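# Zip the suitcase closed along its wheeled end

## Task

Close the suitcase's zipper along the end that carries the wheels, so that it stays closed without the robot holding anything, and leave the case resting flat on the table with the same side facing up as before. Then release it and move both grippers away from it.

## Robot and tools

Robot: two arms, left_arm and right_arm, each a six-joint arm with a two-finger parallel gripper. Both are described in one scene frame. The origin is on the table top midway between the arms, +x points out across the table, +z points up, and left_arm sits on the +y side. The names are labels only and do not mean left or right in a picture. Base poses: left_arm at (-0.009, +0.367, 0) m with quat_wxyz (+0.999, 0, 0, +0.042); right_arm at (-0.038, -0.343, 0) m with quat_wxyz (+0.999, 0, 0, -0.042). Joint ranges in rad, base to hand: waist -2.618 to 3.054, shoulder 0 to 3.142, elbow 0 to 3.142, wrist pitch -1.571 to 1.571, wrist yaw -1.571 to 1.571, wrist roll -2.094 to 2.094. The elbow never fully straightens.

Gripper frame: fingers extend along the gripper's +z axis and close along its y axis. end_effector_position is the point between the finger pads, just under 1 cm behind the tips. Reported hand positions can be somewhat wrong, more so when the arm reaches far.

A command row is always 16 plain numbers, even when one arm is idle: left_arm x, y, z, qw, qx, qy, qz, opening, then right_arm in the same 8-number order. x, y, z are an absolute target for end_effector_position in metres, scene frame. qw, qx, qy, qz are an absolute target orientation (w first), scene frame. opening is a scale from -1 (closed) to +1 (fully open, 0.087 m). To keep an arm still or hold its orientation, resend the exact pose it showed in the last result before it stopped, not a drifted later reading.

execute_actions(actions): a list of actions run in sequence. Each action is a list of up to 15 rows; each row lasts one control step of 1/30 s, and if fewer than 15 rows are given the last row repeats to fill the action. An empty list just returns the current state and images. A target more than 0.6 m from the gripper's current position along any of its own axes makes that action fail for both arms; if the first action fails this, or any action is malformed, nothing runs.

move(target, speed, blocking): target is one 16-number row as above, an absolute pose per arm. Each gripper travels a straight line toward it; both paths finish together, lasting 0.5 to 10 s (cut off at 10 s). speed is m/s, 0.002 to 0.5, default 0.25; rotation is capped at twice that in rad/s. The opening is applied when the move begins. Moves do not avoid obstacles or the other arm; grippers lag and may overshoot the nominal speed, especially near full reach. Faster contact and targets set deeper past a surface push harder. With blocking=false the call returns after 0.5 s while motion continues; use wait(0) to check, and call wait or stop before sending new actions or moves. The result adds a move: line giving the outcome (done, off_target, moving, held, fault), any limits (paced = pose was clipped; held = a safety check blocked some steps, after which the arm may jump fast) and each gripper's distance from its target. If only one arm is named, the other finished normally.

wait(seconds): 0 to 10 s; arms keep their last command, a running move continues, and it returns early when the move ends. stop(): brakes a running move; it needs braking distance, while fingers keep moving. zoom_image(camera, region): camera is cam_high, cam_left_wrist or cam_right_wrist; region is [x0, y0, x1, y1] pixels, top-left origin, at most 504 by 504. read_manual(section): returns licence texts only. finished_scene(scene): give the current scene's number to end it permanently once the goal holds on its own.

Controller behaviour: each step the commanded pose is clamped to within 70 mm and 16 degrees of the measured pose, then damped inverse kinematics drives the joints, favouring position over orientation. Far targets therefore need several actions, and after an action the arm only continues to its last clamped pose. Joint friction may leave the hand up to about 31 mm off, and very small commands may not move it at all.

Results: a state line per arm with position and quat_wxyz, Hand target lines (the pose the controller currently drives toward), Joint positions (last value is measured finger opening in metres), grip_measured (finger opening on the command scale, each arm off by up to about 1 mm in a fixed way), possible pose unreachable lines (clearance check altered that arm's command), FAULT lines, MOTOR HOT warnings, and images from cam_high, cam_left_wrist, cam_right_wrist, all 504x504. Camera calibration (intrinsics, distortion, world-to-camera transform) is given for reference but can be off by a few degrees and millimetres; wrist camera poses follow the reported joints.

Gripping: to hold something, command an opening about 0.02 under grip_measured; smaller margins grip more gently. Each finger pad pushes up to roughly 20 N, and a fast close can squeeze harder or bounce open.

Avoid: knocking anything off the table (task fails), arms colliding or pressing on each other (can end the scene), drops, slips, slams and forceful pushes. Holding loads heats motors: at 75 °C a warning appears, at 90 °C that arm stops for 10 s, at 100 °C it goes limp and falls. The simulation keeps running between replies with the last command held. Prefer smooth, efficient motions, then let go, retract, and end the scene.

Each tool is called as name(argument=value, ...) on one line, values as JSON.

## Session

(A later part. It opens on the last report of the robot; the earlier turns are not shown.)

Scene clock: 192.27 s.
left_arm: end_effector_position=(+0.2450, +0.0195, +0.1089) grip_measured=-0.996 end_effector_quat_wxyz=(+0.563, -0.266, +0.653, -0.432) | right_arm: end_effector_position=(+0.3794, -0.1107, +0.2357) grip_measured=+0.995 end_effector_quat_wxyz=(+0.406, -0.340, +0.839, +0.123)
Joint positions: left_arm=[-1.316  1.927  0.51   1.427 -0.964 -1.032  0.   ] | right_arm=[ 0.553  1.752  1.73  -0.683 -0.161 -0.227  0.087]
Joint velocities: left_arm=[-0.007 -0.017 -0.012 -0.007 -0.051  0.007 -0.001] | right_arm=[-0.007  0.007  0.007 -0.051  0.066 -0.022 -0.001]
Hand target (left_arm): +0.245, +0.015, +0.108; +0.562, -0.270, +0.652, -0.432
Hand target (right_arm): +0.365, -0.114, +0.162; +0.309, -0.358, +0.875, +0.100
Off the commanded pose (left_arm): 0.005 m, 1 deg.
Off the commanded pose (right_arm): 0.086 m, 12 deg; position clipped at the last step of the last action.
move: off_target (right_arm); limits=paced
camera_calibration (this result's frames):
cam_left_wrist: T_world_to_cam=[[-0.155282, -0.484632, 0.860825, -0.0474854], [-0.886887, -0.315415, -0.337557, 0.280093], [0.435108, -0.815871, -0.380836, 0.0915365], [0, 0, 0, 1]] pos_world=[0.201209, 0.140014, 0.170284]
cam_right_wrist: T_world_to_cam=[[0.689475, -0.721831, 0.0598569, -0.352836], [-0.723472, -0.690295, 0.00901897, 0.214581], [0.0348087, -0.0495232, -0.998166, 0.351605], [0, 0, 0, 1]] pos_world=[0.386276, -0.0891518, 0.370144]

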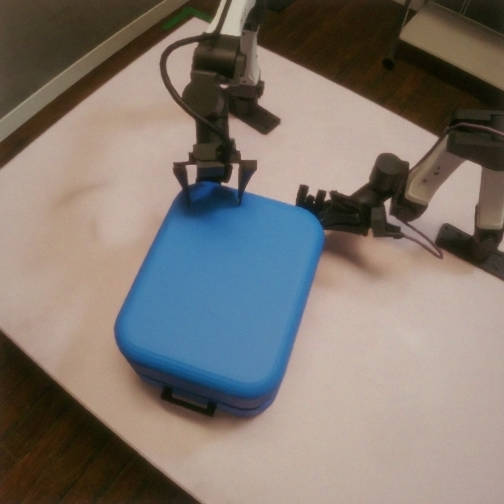

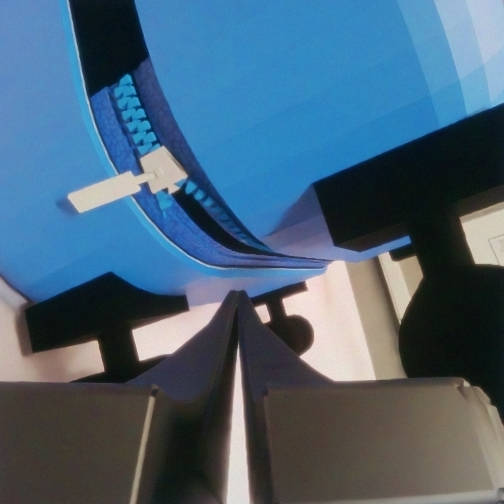

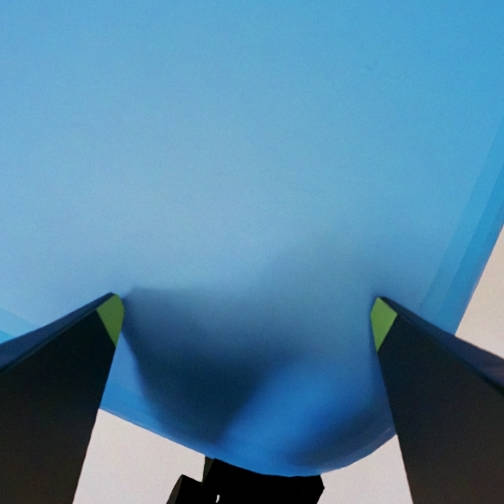

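move(target=[0.24,0.085,0.104,0.683,0.183,0.683,-0.183,-0.6,0.37,-0.11,0.15,0.15,-0.37,0.915,0.05,1], speed=0.15)

move(target=[0.28,0.06,0.104,0.683,0.183,0.683,-0.183,-0.6,0.37,-0.11,0.15,0.15,-0.37,0.915,0.05,1], speed=0.07)

move(target=[0.28,0.06,0.104,0.683,0.183,0.683,-0.183,-1,0.37,-0.11,0.15,0.15,-0.37,0.915,0.05,1], speed=0.1)

move(target=[0.255,0.02,0.104,0.683,0.183,0.683,-0.183,-1,0.37,-0.11,0.15,0.15,-0.37,0.915,0.05,1], speed=0.07)

Scene clock: 202.37 s.
left_arm: end_effector_position=(+0.2409, +0.0804, +0.1036) grip_measured=-0.600 end_effector_quat_wxyz=(+0.683, +0.177, +0.684, -0.186) | right_arm: end_effector_position=(+0.3828, -0.1086, +0.2329) grip_measured=+0.995 end_effector_quat_wxyz=(+0.266, -0.357, +0.891, +0.085)
Joint positions: left_arm=[-1.199  1.674  0.274  1.401 -0.595 -0.013  0.017] | right_arm=[ 0.575  2.18   2.509 -1.342 -0.108 -0.243  0.087]
Joint velocities: left_arm=[-0.002 -0.012 -0.012 -0.081 -0.007 -0.037  0.   ] | right_arm=[-0.012  0.007  0.027 -0.037 -0.022 -0.051 -0.   ]
Hand target (left_arm): +0.240, +0.085, +0.104; +0.683, +0.183, +0.683, -0.183
Hand target (right_arm): +0.368, -0.112, +0.163; +0.155, -0.378, +0.911, +0.052
Off the commanded pose (left_arm): 0.005 m, 1 deg.
Off the commanded pose (right_arm): 0.084 m, 14 deg; position clipped at the last step of the last action.
move: off_target (right_arm); limits=paced
camera_calibration (this result's frames):
cam_left_wrist: T_world_to_cam=[[-0.510555, -0.859782, 0.010457, 0.189827], [-0.668037, 0.388978, -0.634368, 0.215293], [0.54135, -0.330865, -0.772961, 0.116983], [0, 0, 0, 1]] pos_world=[0.177412, 0.118171, 0.225013]
cam_right_wrist: T_world_to_cam=[[0.697889, -0.7159, 0.0209512, -0.347043], [-0.684997, -0.658651, 0.311379, 0.136793], [-0.209117, -0.231659, -0.950055, 0.411173], [0, 0, 0, 1]] pos_world=[0.421883, -0.0630964, 0.355313]

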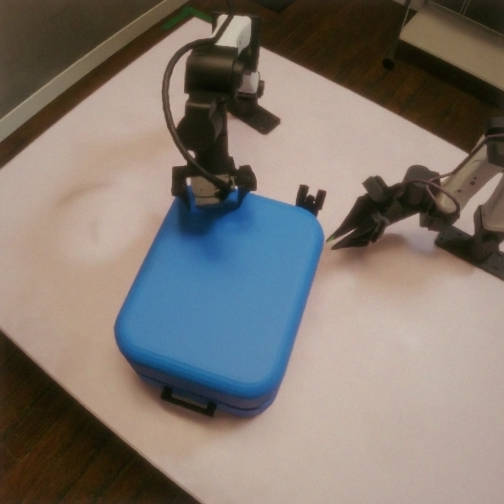

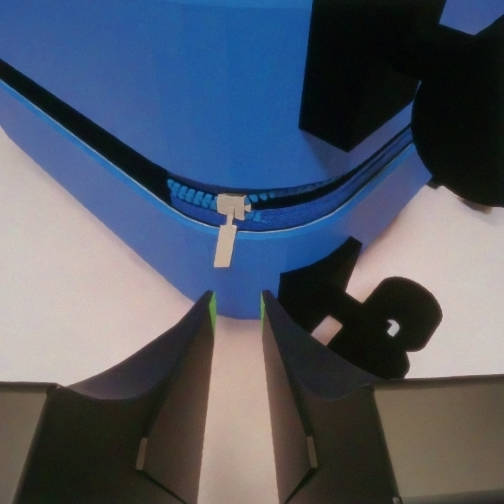

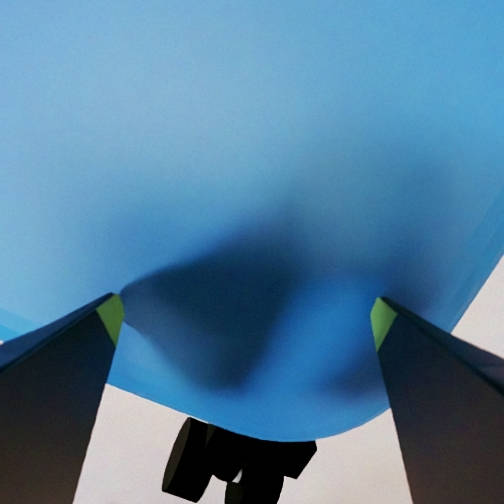

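Scene clock: 204.40 s.
left_arm: end_effector_position=(+0.2755, +0.0630, +0.1044) grip_measured=-0.600 end_effector_quat_wxyz=(+0.683, +0.177, +0.684, -0.185) | right_arm: end_effector_position=(+0.3826, -0.1092, +0.2334) grip_measured=+0.995 end_effector_quat_wxyz=(+0.269, -0.357, +0.891, +0.081)
Joint positions: left_arm=[-1.108  1.761  0.402  1.361 -0.504 -0.011  0.017] | right_arm=[ 0.577  2.17   2.493 -1.332 -0.098 -0.241  0.087]
Joint velocities: left_arm=[ 0.027 -0.012  0.002 -0.051  0.066  0.022  0.   ] | right_arm=[-0.002 -0.027  0.012 -0.066  0.037  0.007 -0.   ]
Hand target (left_arm): +0.279, +0.060, +0.104; +0.683, +0.183, +0.683, -0.183
Hand target (right_arm): +0.367, -0.113, +0.164; +0.155, -0.374, +0.913, +0.051
Off the commanded pose (left_arm): 0.005 m, 1 deg.
Off the commanded pose (right_arm): 0.084 m, 14 deg; position clipped at the last step of the last action.
move: off_target (right_arm); limits=paced
camera_calibration (this result's frames):
cam_left_wrist: T_world_to_cam=[[-0.509905, -0.860191, 0.0082464, 0.192613], [-0.66778, 0.389768, -0.634153, 0.245561], [0.542279, -0.328865, -0.773163, 0.0927557], [0, 0, 0, 1]] pos_world=[0.211896, 0.100476, 0.225851]
cam_right_wrist: T_world_to_cam=[[0.695161, -0.71825, 0.0294666, -0.348528], [-0.689491, -0.654608, 0.309984, 0.138626], [-0.203357, -0.235806, -0.950285, 0.408868], [0, 0, 0, 1]] pos_world=[0.42101, -0.0631717, 0.355839]

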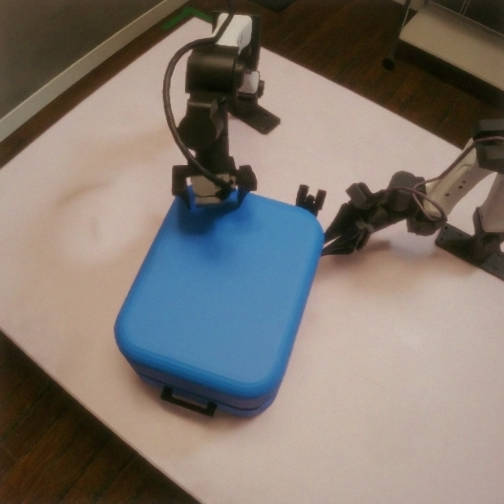

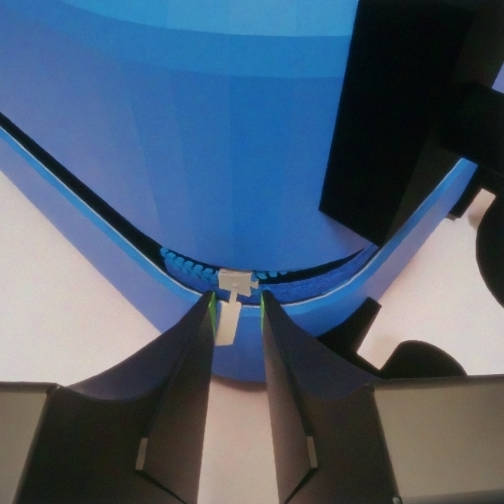

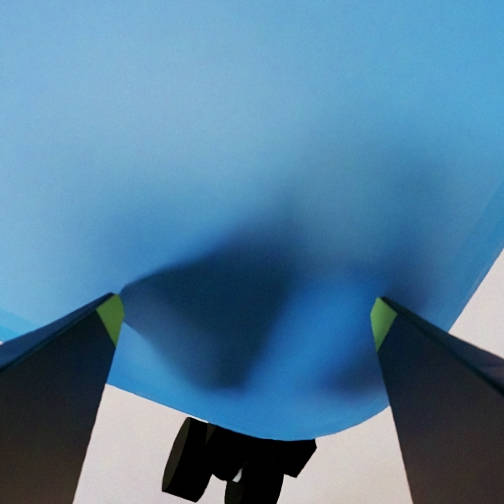

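Scene clock: 205.90 s.
left_arm: end_effector_position=(+0.2755, +0.0629, +0.1045) grip_measured=-0.923 end_effector_quat_wxyz=(+0.683, +0.178, +0.684, -0.185) | right_arm: end_effector_position=(+0.3826, -0.1092, +0.2333) grip_measured=+0.995 end_effector_quat_wxyz=(+0.267, -0.356, +0.892, +0.080)
Joint positions: left_arm=[-1.108  1.761  0.402  1.361 -0.503 -0.01   0.003] | right_arm=[ 0.578  2.178  2.508 -1.343 -0.094 -0.24   0.087]
Joint velocities: left_arm=[-0.012 -0.012 -0.002  0.022 -0.051 -0.051 -0.   ] | right_arm=[-0.007  0.007  0.022 -0.007 -0.007 -0.022  0.   ]
Hand target (left_arm): +0.280, +0.060, +0.104; +0.683, +0.183, +0.683, -0.183
Hand target (right_arm): +0.367, -0.113, +0.164; +0.154, -0.374, +0.913, +0.051
Off the commanded pose (left_arm): 0.005 m, 1 deg.
Off the commanded pose (right_arm): 0.084 m, 14 deg; position clipped at the last step of the last action.
move: off_target (right_arm); limits=paced
camera_calibration (this result's frames):
cam_left_wrist: T_world_to_cam=[[-0.510894, -0.859613, 0.00727935, 0.192788], [-0.666847, 0.390955, -0.634405, 0.245322], [0.542497, -0.328968, -0.772967, 0.0927375], [0, 0, 0, 1]] pos_world=[0.211777, 0.100321, 0.225913]
cam_right_wrist: T_world_to_cam=[[0.693812, -0.719509, 0.0305157, -0.348383], [-0.690102, -0.652146, 0.31379, 0.138274], [-0.205874, -0.23877, -0.949002, 0.409115], [0, 0, 0, 1]] pos_world=[0.421362, -0.0628059, 0.355493]

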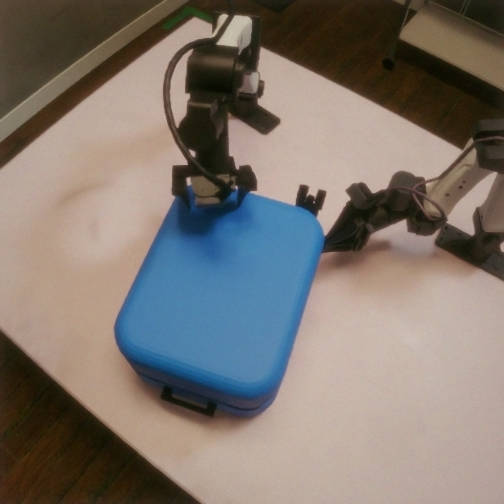

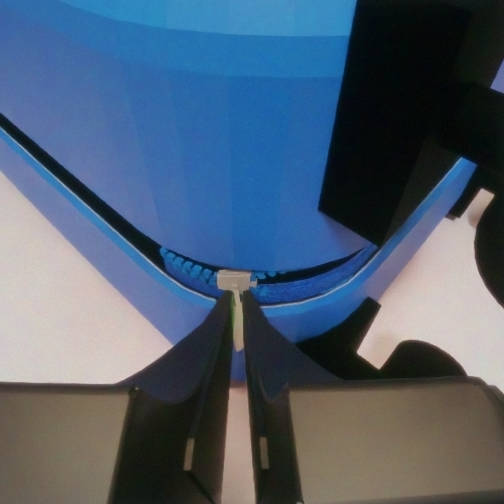

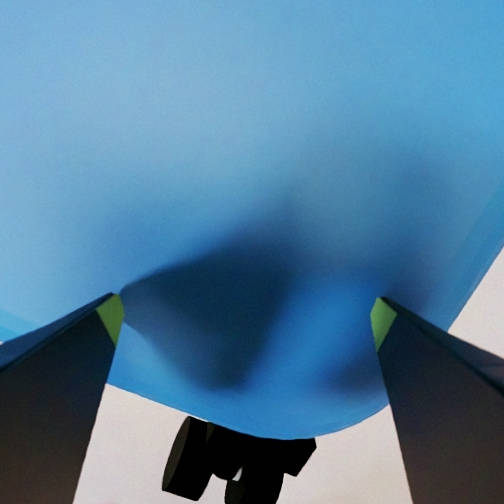

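Scene clock: 207.93 s.
left_arm: end_effector_position=(+0.2660, +0.0500, +0.1044) grip_measured=-0.979 end_effector_quat_wxyz=(+0.693, +0.148, +0.692, -0.141) | right_arm: end_effector_position=(+0.3827, -0.1096, +0.2335) grip_measured=+0.995 end_effector_quat_wxyz=(+0.268, -0.355, +0.892, +0.078)
Joint positions: left_arm=[-1.224  1.81   0.477  1.333 -0.728  0.009  0.001] | right_arm=[ 0.579  2.177  2.507 -1.343 -0.091 -0.238  0.087]
Joint velocities: left_arm=[-0.022  0.002  0.002  0.037  0.037 -0.007 -0.   ] | right_arm=[ 0.012  0.017  0.012 -0.022 -0.037 -0.051 -0.001]
Hand target (left_arm): +0.253, +0.023, +0.104; +0.683, +0.183, +0.683, -0.182
Hand target (right_arm): +0.367, -0.113, +0.164; +0.154, -0.374, +0.913, +0.051
Off the commanded pose (left_arm): 0.032 m, 6 deg.
Off the commanded pose (right_arm): 0.084 m, 14 deg; position clipped at the last step of the last action.
move: off_target (left_arm, right_arm); limits=paced
camera_calibration (this result's frames):
cam_left_wrist: T_world_to_cam=[[-0.414574, -0.90993, -0.0124921, 0.155821], [-0.701101, 0.32812, -0.633083, 0.256153], [0.58016, -0.253701, -0.773983, 0.0798956], [0, 0, 0, 1]] pos_world=[0.197836, 0.0780066, 0.22595]
cam_right_wrist: T_world_to_cam=[[0.691581, -0.721571, 0.0324051, -0.348496], [-0.692426, -0.649543, 0.31407, 0.139105], [-0.205575, -0.239643, -0.948847, 0.408989], [0, 0, 0, 1]] pos_world=[0.421411, -0.0630986, 0.355672]

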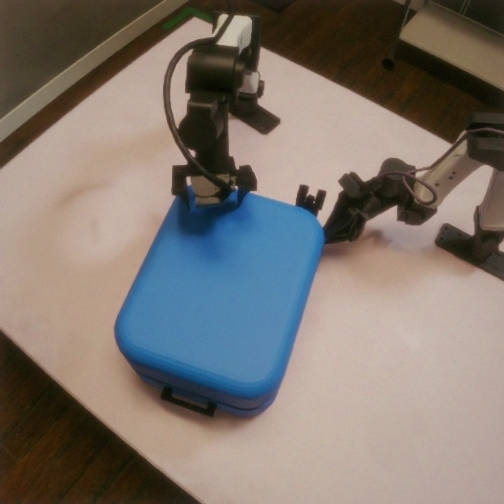

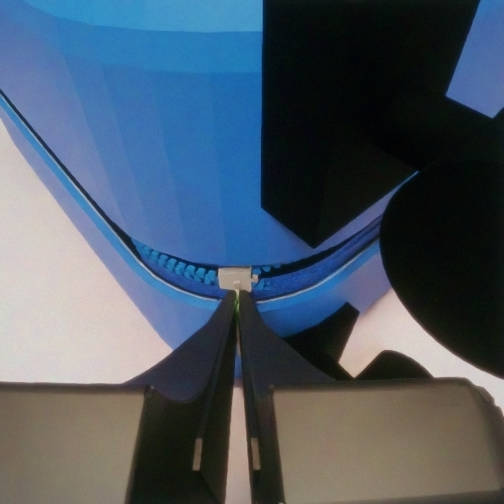

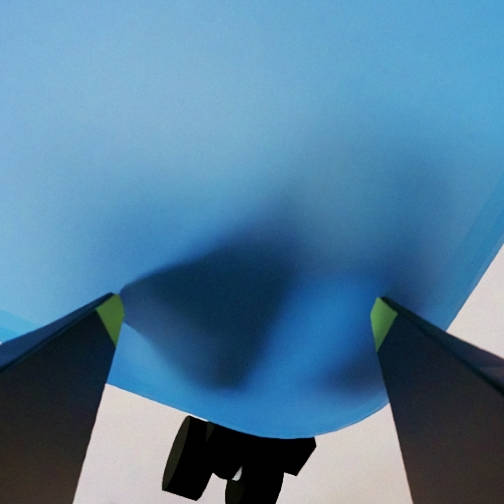

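It moves. Continue.

move(target=[0.262,-0.005,0.104,0.704,0.062,0.704,-0.062,-1,0.37,-0.11,0.15,0.15,-0.37,0.915,0.05,1], speed=0.07)

move(target=[0.275,-0.035,0.104,0.707,-0.03,0.707,0.03,-1,0.37,-0.11,0.15,0.15,-0.37,0.915,0.05,1], speed=0.07)

move(target=[0.29,-0.075,0.104,0.707,-0.03,0.707,0.03,-1,0.37,-0.11,0.15,0.15,-0.37,0.915,0.05,1], speed=0.07)

Scene clock: 214.53 s.
left_arm: end_effector_position=(+0.2663, +0.0338, +0.1044) grip_measured=-0.979 end_effector_quat_wxyz=(+0.708, +0.016, +0.706, -0.008) | right_arm: end_effector_position=(+0.3881, -0.1184, +0.2355) grip_measured=+0.995 end_effector_quat_wxyz=(+0.270, -0.351, +0.895, +0.056)
Joint positions: left_arm=[-1.36   1.993  0.774  1.227 -1.241  0.019  0.001] | right_arm=[ 0.573  2.199  2.555 -1.371 -0.048 -0.246  0.087]
Joint velocities: left_arm=[-0.007 -0.002  0.002  0.007 -0.037 -0.066  0.   ] | right_arm=[ 0.002  0.046  0.071 -0.007  0.066 -0.066  0.001]
Hand target (left_arm): +0.258, -0.002, +0.105; +0.706, +0.061, +0.703, -0.061
Hand target (right_arm): +0.368, -0.114, +0.167; +0.153, -0.372, +0.914, +0.050
Off the commanded pose (left_arm): 0.039 m, 8 deg.
Off the commanded pose (right_arm): 0.088 m, 14 deg; position clipped at the last step of the last action.
move: off_target (left_arm, right_arm); limits=paced
camera_calibration (this result's frames):
cam_left_wrist: T_world_to_cam=[[-0.0501576, -0.998636, -0.0144697, 0.0474079], [-0.771006, 0.0479257, -0.635022, 0.289945], [0.63485, -0.020695, -0.772359, 0.0530071], [0, 0, 0, 1]] pos_world=[0.192276, 0.0345444, 0.225748]
cam_right_wrist: T_world_to_cam=[[0.675268, -0.734148, 0.0709947, -0.362984], [-0.711506, -0.623015, 0.324979, 0.144492], [-0.194352, -0.269961, -0.943053, 0.400511], [0, 0, 0, 1]] pos_world=[0.425758, -0.0683404, 0.356516]

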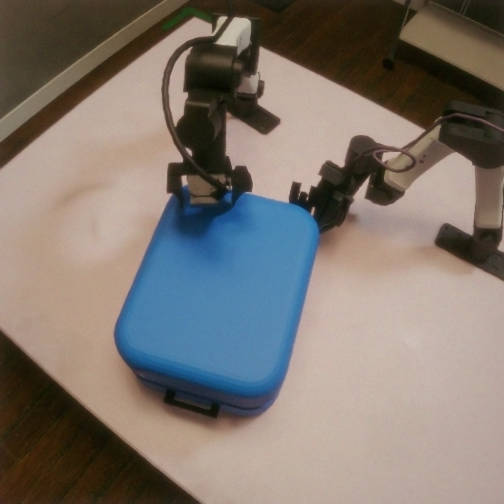

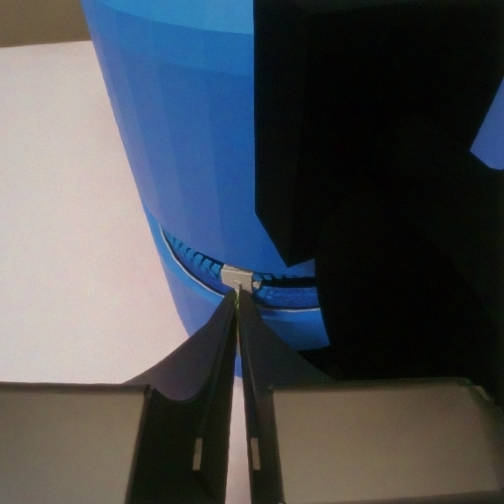

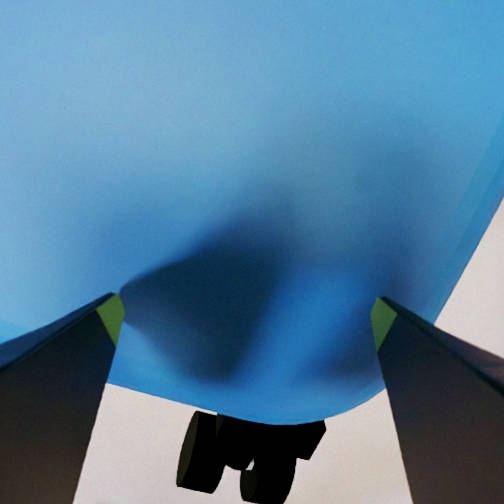

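Scene clock: 216.57 s.
left_arm: end_effector_position=(+0.2713, -0.0081, +0.1044) grip_measured=-0.980 end_effector_quat_wxyz=(+0.706, -0.075, +0.702, +0.061) | right_arm: end_effector_position=(+0.4108, -0.1436, +0.2419) grip_measured=+0.995 end_effector_quat_wxyz=(+0.299, -0.329, +0.896, +0.001)
Joint positions: left_arm=[-1.398  2.206  1.143  1.121 -1.505  0.037  0.001] | right_arm=[ 0.547  2.188  2.538 -1.317  0.061 -0.26   0.087]
Joint velocities: left_arm=[-0.007  0.002 -0.007  0.037 -0.037 -0.007  0.   ] | right_arm=[ 0.002 -0.002 -0.012  0.007  0.007  0.066  0.001]
Hand target (left_arm): +0.272, -0.033, +0.104; +0.709, -0.031, +0.703, +0.031
Hand target (right_arm): +0.375, -0.122, +0.179; +0.178, -0.361, +0.914, +0.041
Off the commanded pose (left_arm): 0.027 m, 6 deg.
Off the commanded pose (right_arm): 0.106 m, 19 deg; position and orientation clipped at the last step of the last action.
move: off_target (left_arm, right_arm); limits=paced
camera_calibration (this result's frames):
cam_left_wrist: T_world_to_cam=[[0.175089, -0.984391, 0.0178582, -0.0585269], [-0.757435, -0.146265, -0.636317, 0.290639], [0.628997, 0.0978858, -0.771221, 0.0514151], [0, 0, 0, 1]] pos_world=[0.198047, -0.0201358, 0.225636]
cam_right_wrist: T_world_to_cam=[[0.608026, -0.773743, 0.177838, -0.40113], [-0.782577, -0.546386, 0.298387, 0.189498], [-0.133706, -0.320599, -0.937731, 0.370683], [0, 0, 0, 1]] pos_world=[0.441756, -0.087992, 0.362393]

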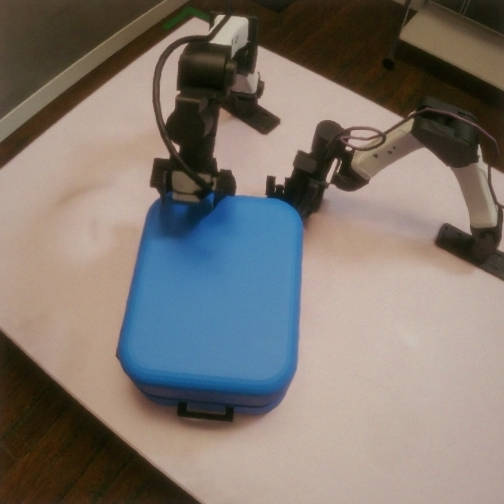

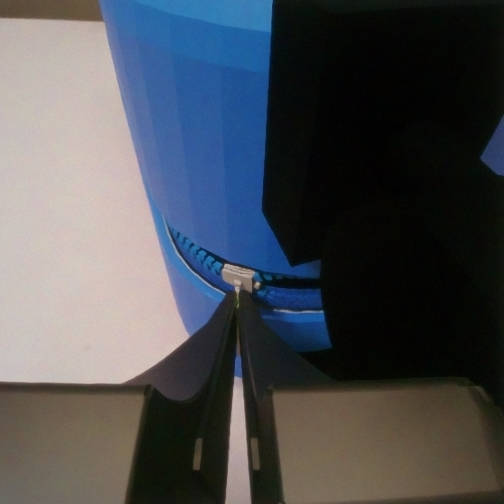

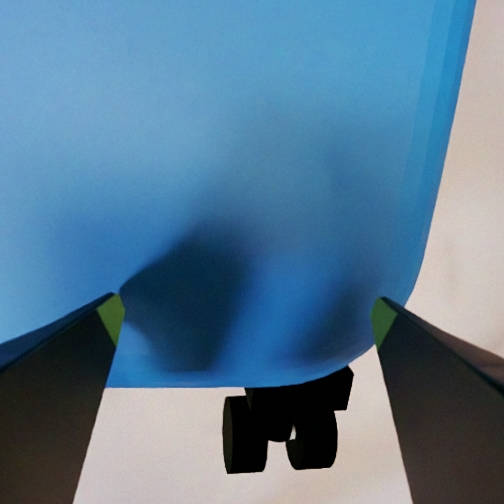

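Scene clock: 219.13 s.
left_arm: end_effector_position=(+0.2794, -0.0382, +0.1051) grip_measured=-0.980 end_effector_quat_wxyz=(+0.702, -0.085, +0.701, +0.089) | right_arm: end_effector_position=(+0.4189, -0.1477, +0.2448) grip_measured=+0.995 end_effector_quat_wxyz=(+0.314, -0.321, +0.894, -0.016)
Joint positions: left_arm=[-1.398  2.333  1.366  1.098 -1.56   0.136  0.001] | right_arm=[ 0.545  2.179  2.519 -1.278  0.098 -0.261  0.087]
Joint velocities: left_arm=[-0.007  0.017 -0.002  0.022 -0.037 -0.007  0.001] | right_arm=[-0.002 -0.007 -0.017 -0.081  0.037  0.022 -0.   ]
Hand target (left_arm): +0.284, -0.072, +0.105; +0.714, -0.032, +0.699, +0.034
Hand target (right_arm): +0.380, -0.124, +0.184; +0.195, -0.355, +0.914, +0.032
Off the commanded pose (left_arm): 0.038 m, 9 deg.
Off the commanded pose (right_arm): 0.113 m, 21 deg; position and orientation clipped at the last step of the last action.
move: off_target (left_arm, right_arm); limits=paced
camera_calibration (this result's frames):
cam_left_wrist: T_world_to_cam=[[0.22896, -0.973397, -0.00868261, -0.101481], [-0.753895, -0.171672, -0.63417, 0.290622], [0.615809, 0.151745, -0.773145, 0.0557384], [0, 0, 0, 1]] pos_world=[0.20801, -0.0573478, 0.226517]
cam_right_wrist: T_world_to_cam=[[0.582804, -0.784376, 0.212352, -0.40915], [-0.805833, -0.524177, 0.275447, 0.211343], [-0.104744, -0.331652, -0.937569, 0.359463], [0, 0, 0, 1]] pos_world=[0.446414, -0.0909295, 0.365691]

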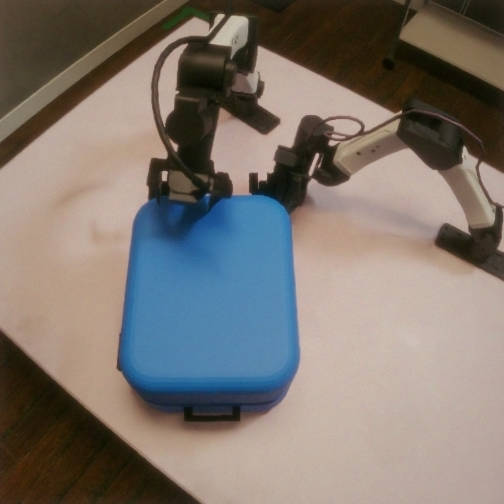

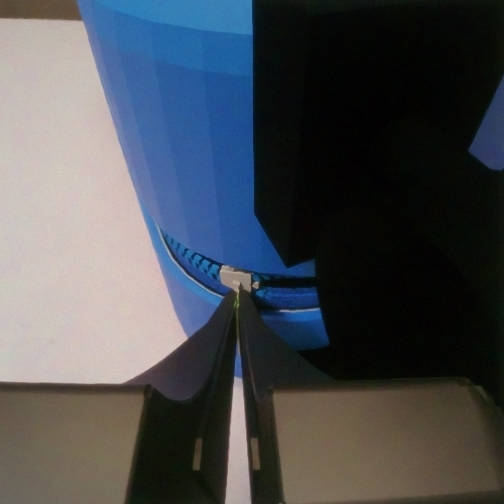

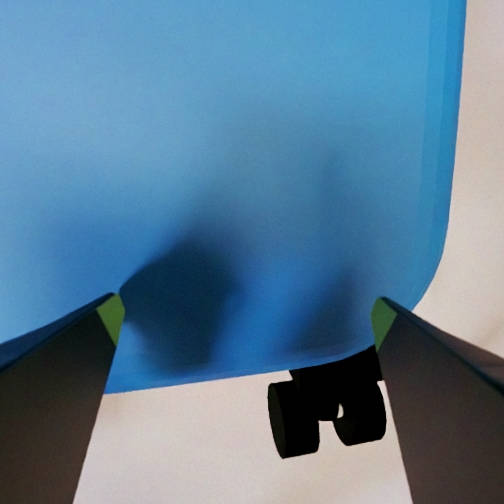

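move(target=[0.279,-0.038,0.105,0.702,-0.085,0.701,0.089,-1,0.36,-0.15,0.29,0.308,-0.354,0.877,0.1,1], speed=0.1)

move(target=[0.27,0.05,0.105,0.704,0.062,0.704,-0.062,-1,0.36,-0.15,0.29,0.308,-0.354,0.877,0.1,1], speed=0.05)

move(target=[0.3,0.12,0.105,0.683,0.183,0.683,-0.183,-1,0.36,-0.15,0.29,0.308,-0.354,0.877,0.1,1], speed=0.05)

Scene clock: 227.10 s.
left_arm: end_effector_position=(+0.2790, -0.0381, +0.1054) grip_measured=-0.980 end_effector_quat_wxyz=(+0.702, -0.087, +0.701, +0.089) | right_arm: end_effector_position=(+0.3653, -0.1469, +0.2921) grip_measured=+0.995 end_effector_quat_wxyz=(+0.319, -0.351, +0.875, +0.097)
Joint positions: left_arm=[-1.399  2.333  1.366  1.103 -1.564  0.139  0.001] | right_arm=[ 0.501  2.004  2.45  -1.354 -0.163 -0.292  0.087]
Joint velocities: left_arm=[-0.017 -0.007 -0.012  0.007 -0.037  0.022 -0.001] | right_arm=[-0.012  0.007  0.027 -0.051 -0.007 -0.007 -0.   ]
Hand target (left_arm): +0.279, -0.038, +0.105; +0.702, -0.085, +0.701, +0.089
Hand target (right_arm): +0.360, -0.151, +0.289; +0.309, -0.354, +0.877, +0.100
Off the commanded pose (left_arm): 0.000 m, 0 deg.
Off the commanded pose (right_arm): 0.007 m, 1 deg.
move: done
camera_calibration (this result's frames):
cam_left_wrist: T_world_to_cam=[[0.231534, -0.972813, -0.00523951, -0.102306], [-0.75315, -0.175839, -0.633912, 0.29016], [0.615757, 0.150719, -0.773387, 0.056246], [0, 0, 0, 1]] pos_world=[0.207587, -0.0569801, 0.2269]
cam_right_wrist: T_world_to_cam=[[0.693513, -0.719339, 0.0398936, -0.367857], [-0.710462, -0.673669, 0.203505, 0.119785], [-0.119514, -0.169477, -0.978261, 0.439549], [0, 0, 0, 1]] pos_world=[0.392749, -0.109425, 0.420292]

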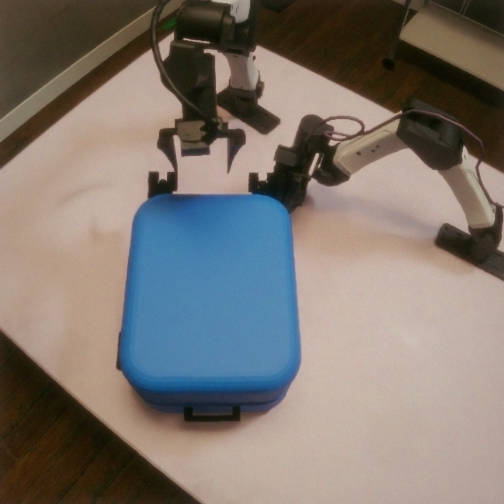

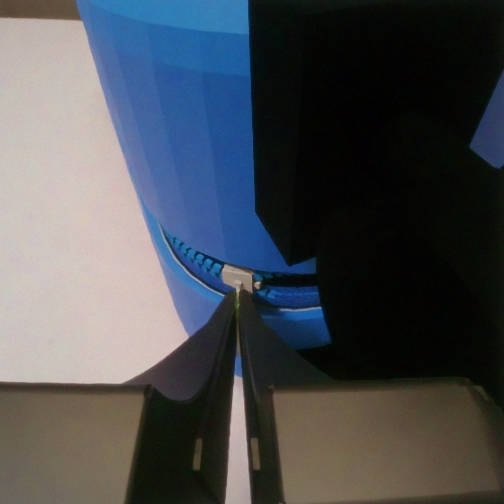

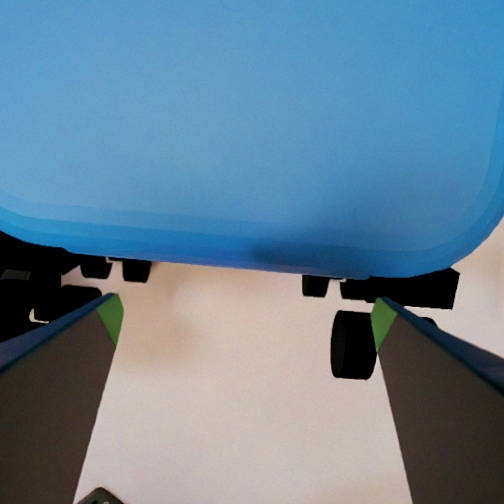

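Scene clock: 231.60 s.
left_arm: end_effector_position=(+0.2669, +0.0323, +0.1048) grip_measured=-0.980 end_effector_quat_wxyz=(+0.702, +0.079, +0.703, -0.084) | right_arm: end_effector_position=(+0.3626, -0.1476, +0.2906) grip_measured=+0.995 end_effector_quat_wxyz=(+0.313, -0.352, +0.877, +0.097)
Joint positions: left_arm=[-1.313  1.911  0.644  1.265 -0.996 -0.008  0.001] | right_arm=[ 0.501  2.004  2.45  -1.367 -0.165 -0.293  0.087]
Joint velocities: left_arm=[-0.007 -0.002 -0.007 -0.037 -0.022  0.007  0.   ] | right_arm=[-0.007 -0.002  0.007  0.022 -0.037  0.007  0.001]
Hand target (left_arm): +0.270, +0.050, +0.105; +0.703, +0.062, +0.705, -0.062
Hand target (right_arm): +0.360, -0.150, +0.290; +0.308, -0.354, +0.877, +0.100
Off the commanded pose (left_arm): 0.018 m, 3 deg.
Off the commanded pose (right_arm): 0.004 m, 1 deg.
move: off_target (left_arm)
camera_calibration (this result's frames):
cam_left_wrist: T_world_to_cam=[[-0.24567, -0.969343, 0.00449696, 0.0951357], [-0.751242, 0.187458, -0.632846, 0.280692], [0.612602, -0.158849, -0.774264, 0.0635602], [0, 0, 0, 1]] pos_world=[0.195303, 0.0496975, 0.22642]
cam_right_wrist: T_world_to_cam=[[0.695179, -0.718028, 0.0340854, -0.365192], [-0.70679, -0.674116, 0.214511, 0.11303], [-0.131047, -0.173215, -0.976127, 0.440647], [0, 0, 0, 1]] pos_world=[0.391508, -0.109696, 0.418328]

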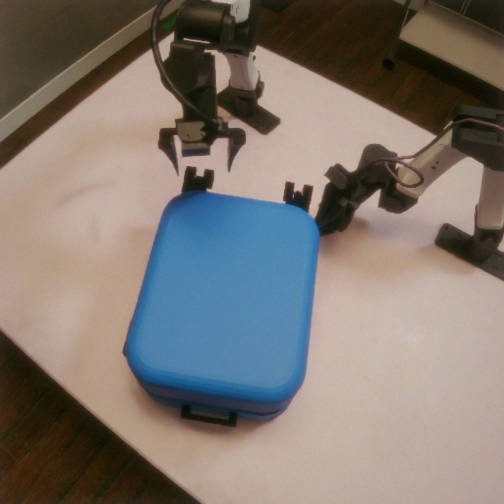

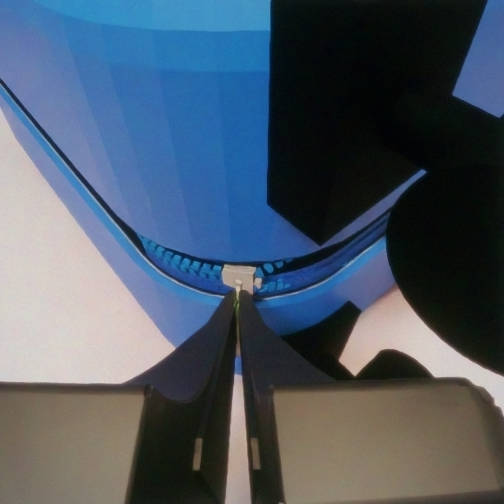

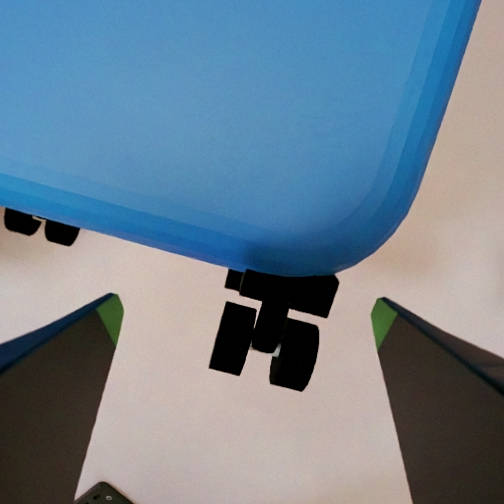

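Scene clock: 234.80 s.
left_arm: end_effector_position=(+0.2951, +0.1032, +0.1045) grip_measured=-0.980 end_effector_quat_wxyz=(+0.676, +0.199, +0.680, -0.205) | right_arm: end_effector_position=(+0.3625, -0.1477, +0.2906) grip_measured=+0.995 end_effector_quat_wxyz=(+0.313, -0.352, +0.877, +0.097)
Joint positions: left_arm=[-0.901  1.685  0.308  1.374 -0.237 -0.011  0.001] | right_arm=[ 0.501  2.004  2.45  -1.367 -0.165 -0.293  0.087]
Joint velocities: left_arm=[ 0.007  0.002 -0.002 -0.022  0.022 -0.007 -0.001] | right_arm=[-0.007 -0.007 -0.017 -0.007 -0.022 -0.007 -0.   ]
Hand target (left_arm): +0.300, +0.119, +0.105; +0.682, +0.182, +0.684, -0.184
Hand target (right_arm): +0.360, -0.150, +0.290; +0.308, -0.354, +0.877, +0.100
Off the commanded pose (left_arm): 0.018 m, 3 deg.
Off the commanded pose (right_arm): 0.003 m, 1 deg.
move: off_target (left_arm)
camera_calibration (this result's frames):
cam_left_wrist: T_world_to_cam=[[-0.561406, -0.827511, 0.00702502, 0.249067], [-0.644412, 0.43183, -0.631075, 0.231476], [0.519188, -0.358816, -0.77569, 0.105605], [0, 0, 0, 1]] pos_world=[0.234165, 0.14404, 0.226246]
cam_right_wrist: T_world_to_cam=[[0.695191, -0.718023, 0.0339533, -0.365126], [-0.706715, -0.674083, 0.214862, 0.112837], [-0.131388, -0.173365, -0.976054, 0.440666], [0, 0, 0, 1]] pos_world=[0.391474, -0.109711, 0.418267]

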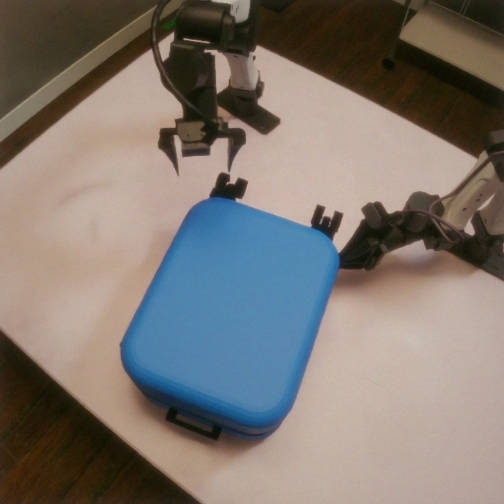

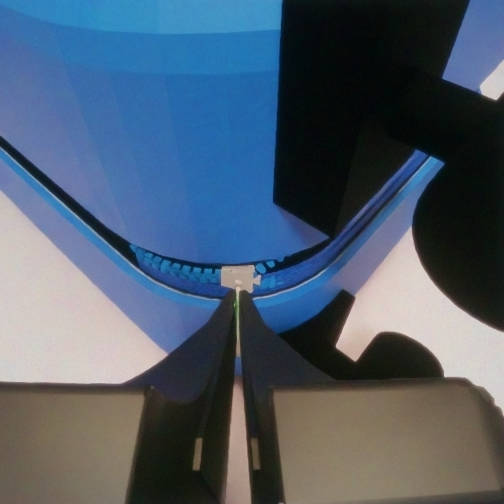

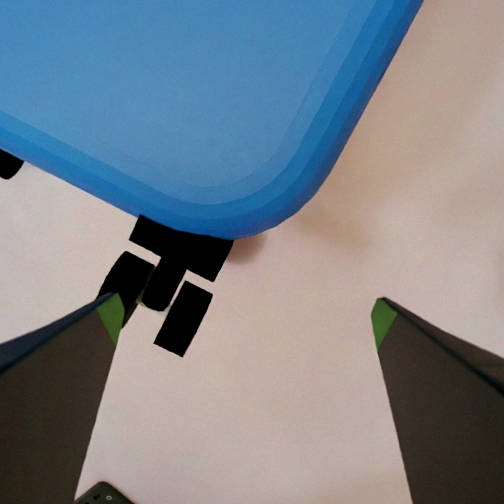

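move(target=[0.29,0.095,0.112,0.354,-0.354,0.612,-0.612,-1,0.39,-0.08,0.27,0.308,-0.354,0.877,0.1,1], speed=0.12)

move(target=[0.29,0.095,0.112,0.354,-0.354,0.612,-0.612,-1,0.38,-0.08,0.15,0.15,-0.37,0.915,0.05,1], speed=0.06)

move(target=[0.275,0.05,0.112,0.43,-0.43,0.561,-0.561,-1,0.38,-0.08,0.15,0.15,-0.37,0.915,0.05,1], speed=0.07)

Scene clock: 247.97 s.
left_arm: end_effector_position=(+0.2921, +0.0962, +0.1112) grip_measured=-0.980 end_effector_quat_wxyz=(+0.356, -0.356, +0.625, -0.596) | right_arm: end_effector_position=(+0.3852, -0.0845, +0.2690) grip_measured=+0.995 end_effector_quat_wxyz=(+0.315, -0.353, +0.875, +0.105)
Joint positions: left_arm=[-0.806  1.857  0.272  1.548 -0.205 -1.558  0.001] | right_arm=[ 0.61   2.291  2.835 -1.446 -0.113 -0.204  0.087]
Joint velocities: left_arm=[-0.012  0.012 -0.007  0.022 -0.051 -0.022 -0.001] | right_arm=[ 0.002  0.012 -0.002  0.066 -0.007  0.007 -0.   ]
Hand target (left_arm): +0.290, +0.095, +0.113; +0.350, -0.358, +0.620, -0.604
Hand target (right_arm): +0.389, -0.079, +0.271; +0.325, -0.351, +0.872, +0.104
Off the commanded pose (left_arm): 0.003 m, 2 deg.
Off the commanded pose (right_arm): 0.007 m, 1 deg.
elbow stopped short (right arm): the move would have taken joint 3 (elbow) straighter than the controller allows; a more bent joint 3 avoids this.
joint sent to its limit (left arm) — the command would take joint 4 (wrist pitch) past its upper limit, so that joint was sent only as far as its limit.
move: done
camera_calibration (this result's frames):
cam_left_wrist: T_world_to_cam=[[0.0057259, -0.0295875, 0.999546, -0.111192], [-0.98561, -0.169031, 0.000642581, 0.324046], [0.168935, -0.985166, -0.0301296, 0.189492], [0, 0, 0, 1]] pos_world=[0.288008, 0.238165, 0.116643]
cam_right_wrist: T_world_to_cam=[[0.701128, -0.712642, 0.0236749, -0.333865], [-0.701013, -0.682855, 0.205645, 0.175624], [-0.130385, -0.16078, -0.97834, 0.434794], [0, 0, 0, 1]] pos_world=[0.413887, -0.0480945, 0.397164]

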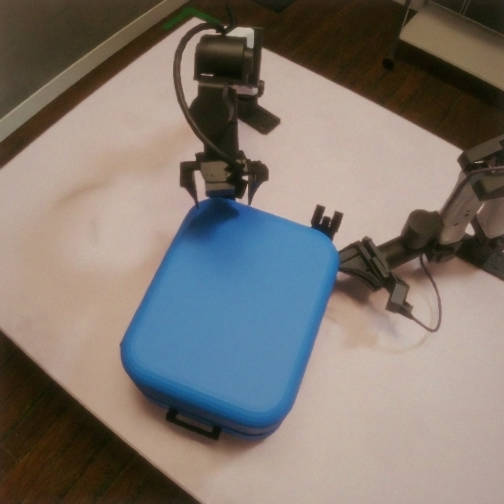

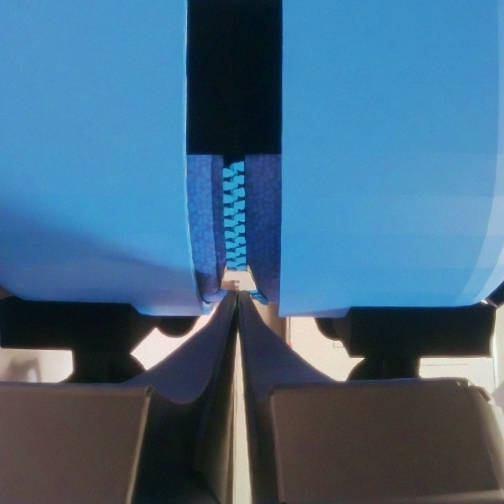

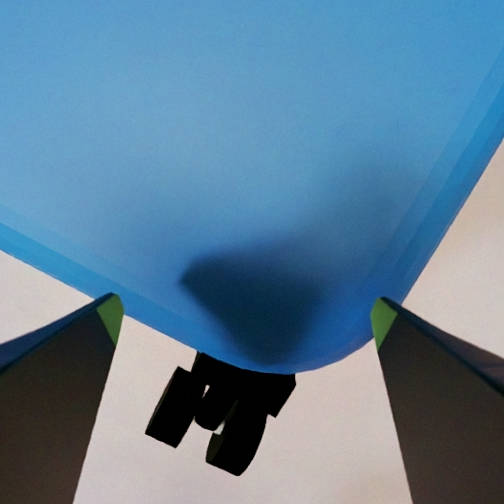

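Scene clock: 251.20 s.
left_arm: end_effector_position=(+0.2922, +0.0962, +0.1111) grip_measured=-0.980 end_effector_quat_wxyz=(+0.356, -0.356, +0.625, -0.596) | right_arm: end_effector_position=(+0.3888, -0.0862, +0.2339) grip_measured=+0.995 end_effector_quat_wxyz=(+0.272, -0.355, +0.891, +0.082)
Joint positions: left_arm=[-0.806  1.857  0.272  1.548 -0.206 -1.558  0.001] | right_arm=[ 0.616  2.357  2.835 -1.476 -0.076 -0.204  0.087]
Joint velocities: left_arm=[-0.007 -0.002  0.007 -0.037  0.095 -0.022  0.001] | right_arm=[-0.002 -0.012 -0.017 -0.066  0.081  0.139 -0.002]
Hand target (left_arm): +0.290, +0.095, +0.112; +0.350, -0.358, +0.621, -0.604
Hand target (right_arm): +0.377, -0.084, +0.163; +0.169, -0.374, +0.910, +0.054
Off the commanded pose (left_arm): 0.003 m, 2 deg.
Off the commanded pose (right_arm): 0.085 m, 15 deg; position clipped at the last step of the last action.
joint sent to its limit (left arm) — the command would take joint 4 (wrist pitch) past its upper limit, so that joint was sent only as far as its limit.
move: off_target (right_arm); limits=paced
camera_calibration (this result's frames):
cam_left_wrist: T_world_to_cam=[[0.00601445, -0.0298475, 0.999536, -0.111152], [-0.985546, -0.169407, 0.000871542, 0.32409], [0.169303, -0.985094, -0.0304349, 0.189453], [0, 0, 0, 1]] pos_world=[0.287999, 0.238215, 0.116584]
cam_right_wrist: T_world_to_cam=[[0.69242, -0.720898, 0.0293318, -0.335492], [-0.69343, -0.653708, 0.303021, 0.161039], [-0.199273, -0.230158, -0.952532, 0.415409], [0, 0, 0, 1]] pos_world=[0.426751, -0.040974, 0.356733]

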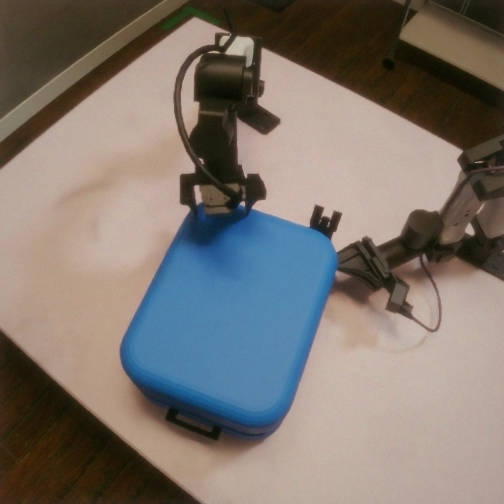

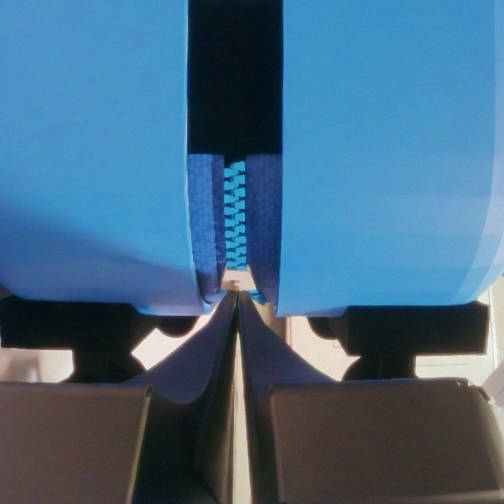

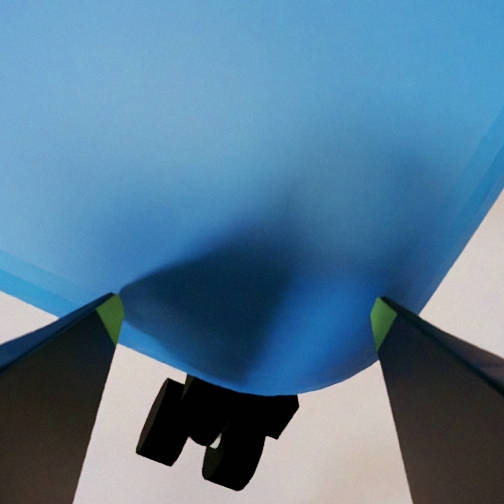

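Scene clock: 253.33 s.
left_arm: end_effector_position=(+0.2841, +0.0736, +0.1103) grip_measured=-0.980 end_effector_quat_wxyz=(+0.456, -0.450, +0.548, -0.538) | right_arm: end_effector_position=(+0.3888, -0.0862, +0.2338) grip_measured=+0.995 end_effector_quat_wxyz=(+0.272, -0.354, +0.891, +0.082)
Joint positions: left_arm=[-1.133  1.964  0.396  1.56  -0.869 -1.561  0.001] | right_arm=[ 0.616  2.358  2.837 -1.478 -0.076 -0.203  0.087]
Joint velocities: left_arm=[-0.007 -0.007  0.007 -0.022  0.051  0.022 -0.001] | right_arm=[-0.002  0.002 -0.002 -0.007 -0.066  0.022 -0.001]
Hand target (left_arm): +0.274, +0.052, +0.112; +0.431, -0.429, +0.561, -0.561
Hand target (right_arm): +0.376, -0.084, +0.163; +0.168, -0.373, +0.911, +0.054
Off the commanded pose (left_arm): 0.025 m, 5 deg.
Off the commanded pose (right_arm): 0.085 m, 15 deg; position clipped at the last step of the last action.
move: off_target (left_arm, right_arm); limits=paced
camera_calibration (this result's frames):
cam_left_wrist: T_world_to_cam=[[-0.0140001, -0.0165488, 0.999765, -0.106334], [-0.874084, -0.485351, -0.0202741, 0.306205], [0.485573, -0.874163, -0.00767008, 0.0679939], [0, 0, 0, 1]] pos_world=[0.233144, 0.206295, 0.113038]
cam_right_wrist: T_world_to_cam=[[0.691749, -0.721571, 0.028623, -0.335058], [-0.693839, -0.653131, 0.303326, 0.161121], [-0.200176, -0.229685, -0.952457, 0.415727], [0, 0, 0, 1]] pos_world=[0.426787, -0.0410485, 0.356681]

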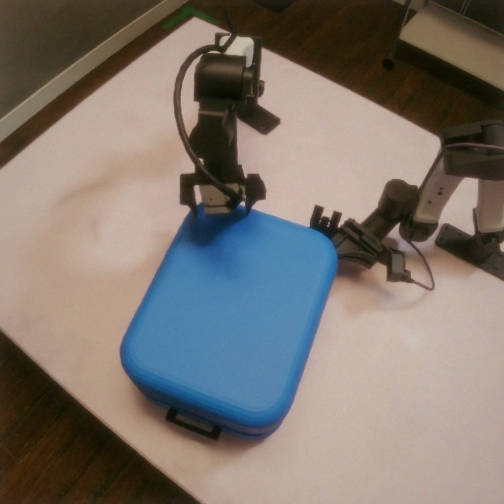

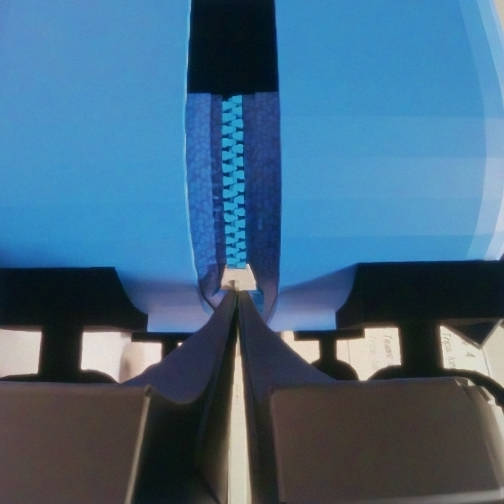

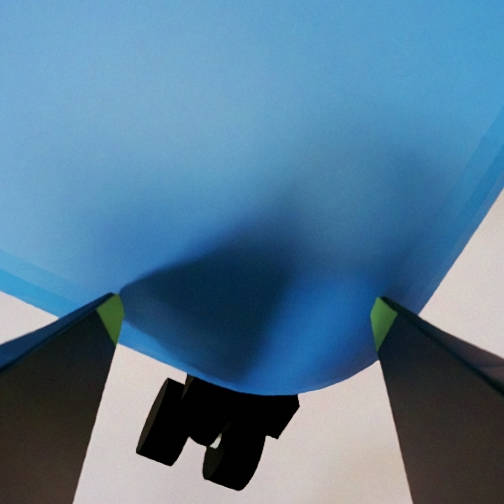

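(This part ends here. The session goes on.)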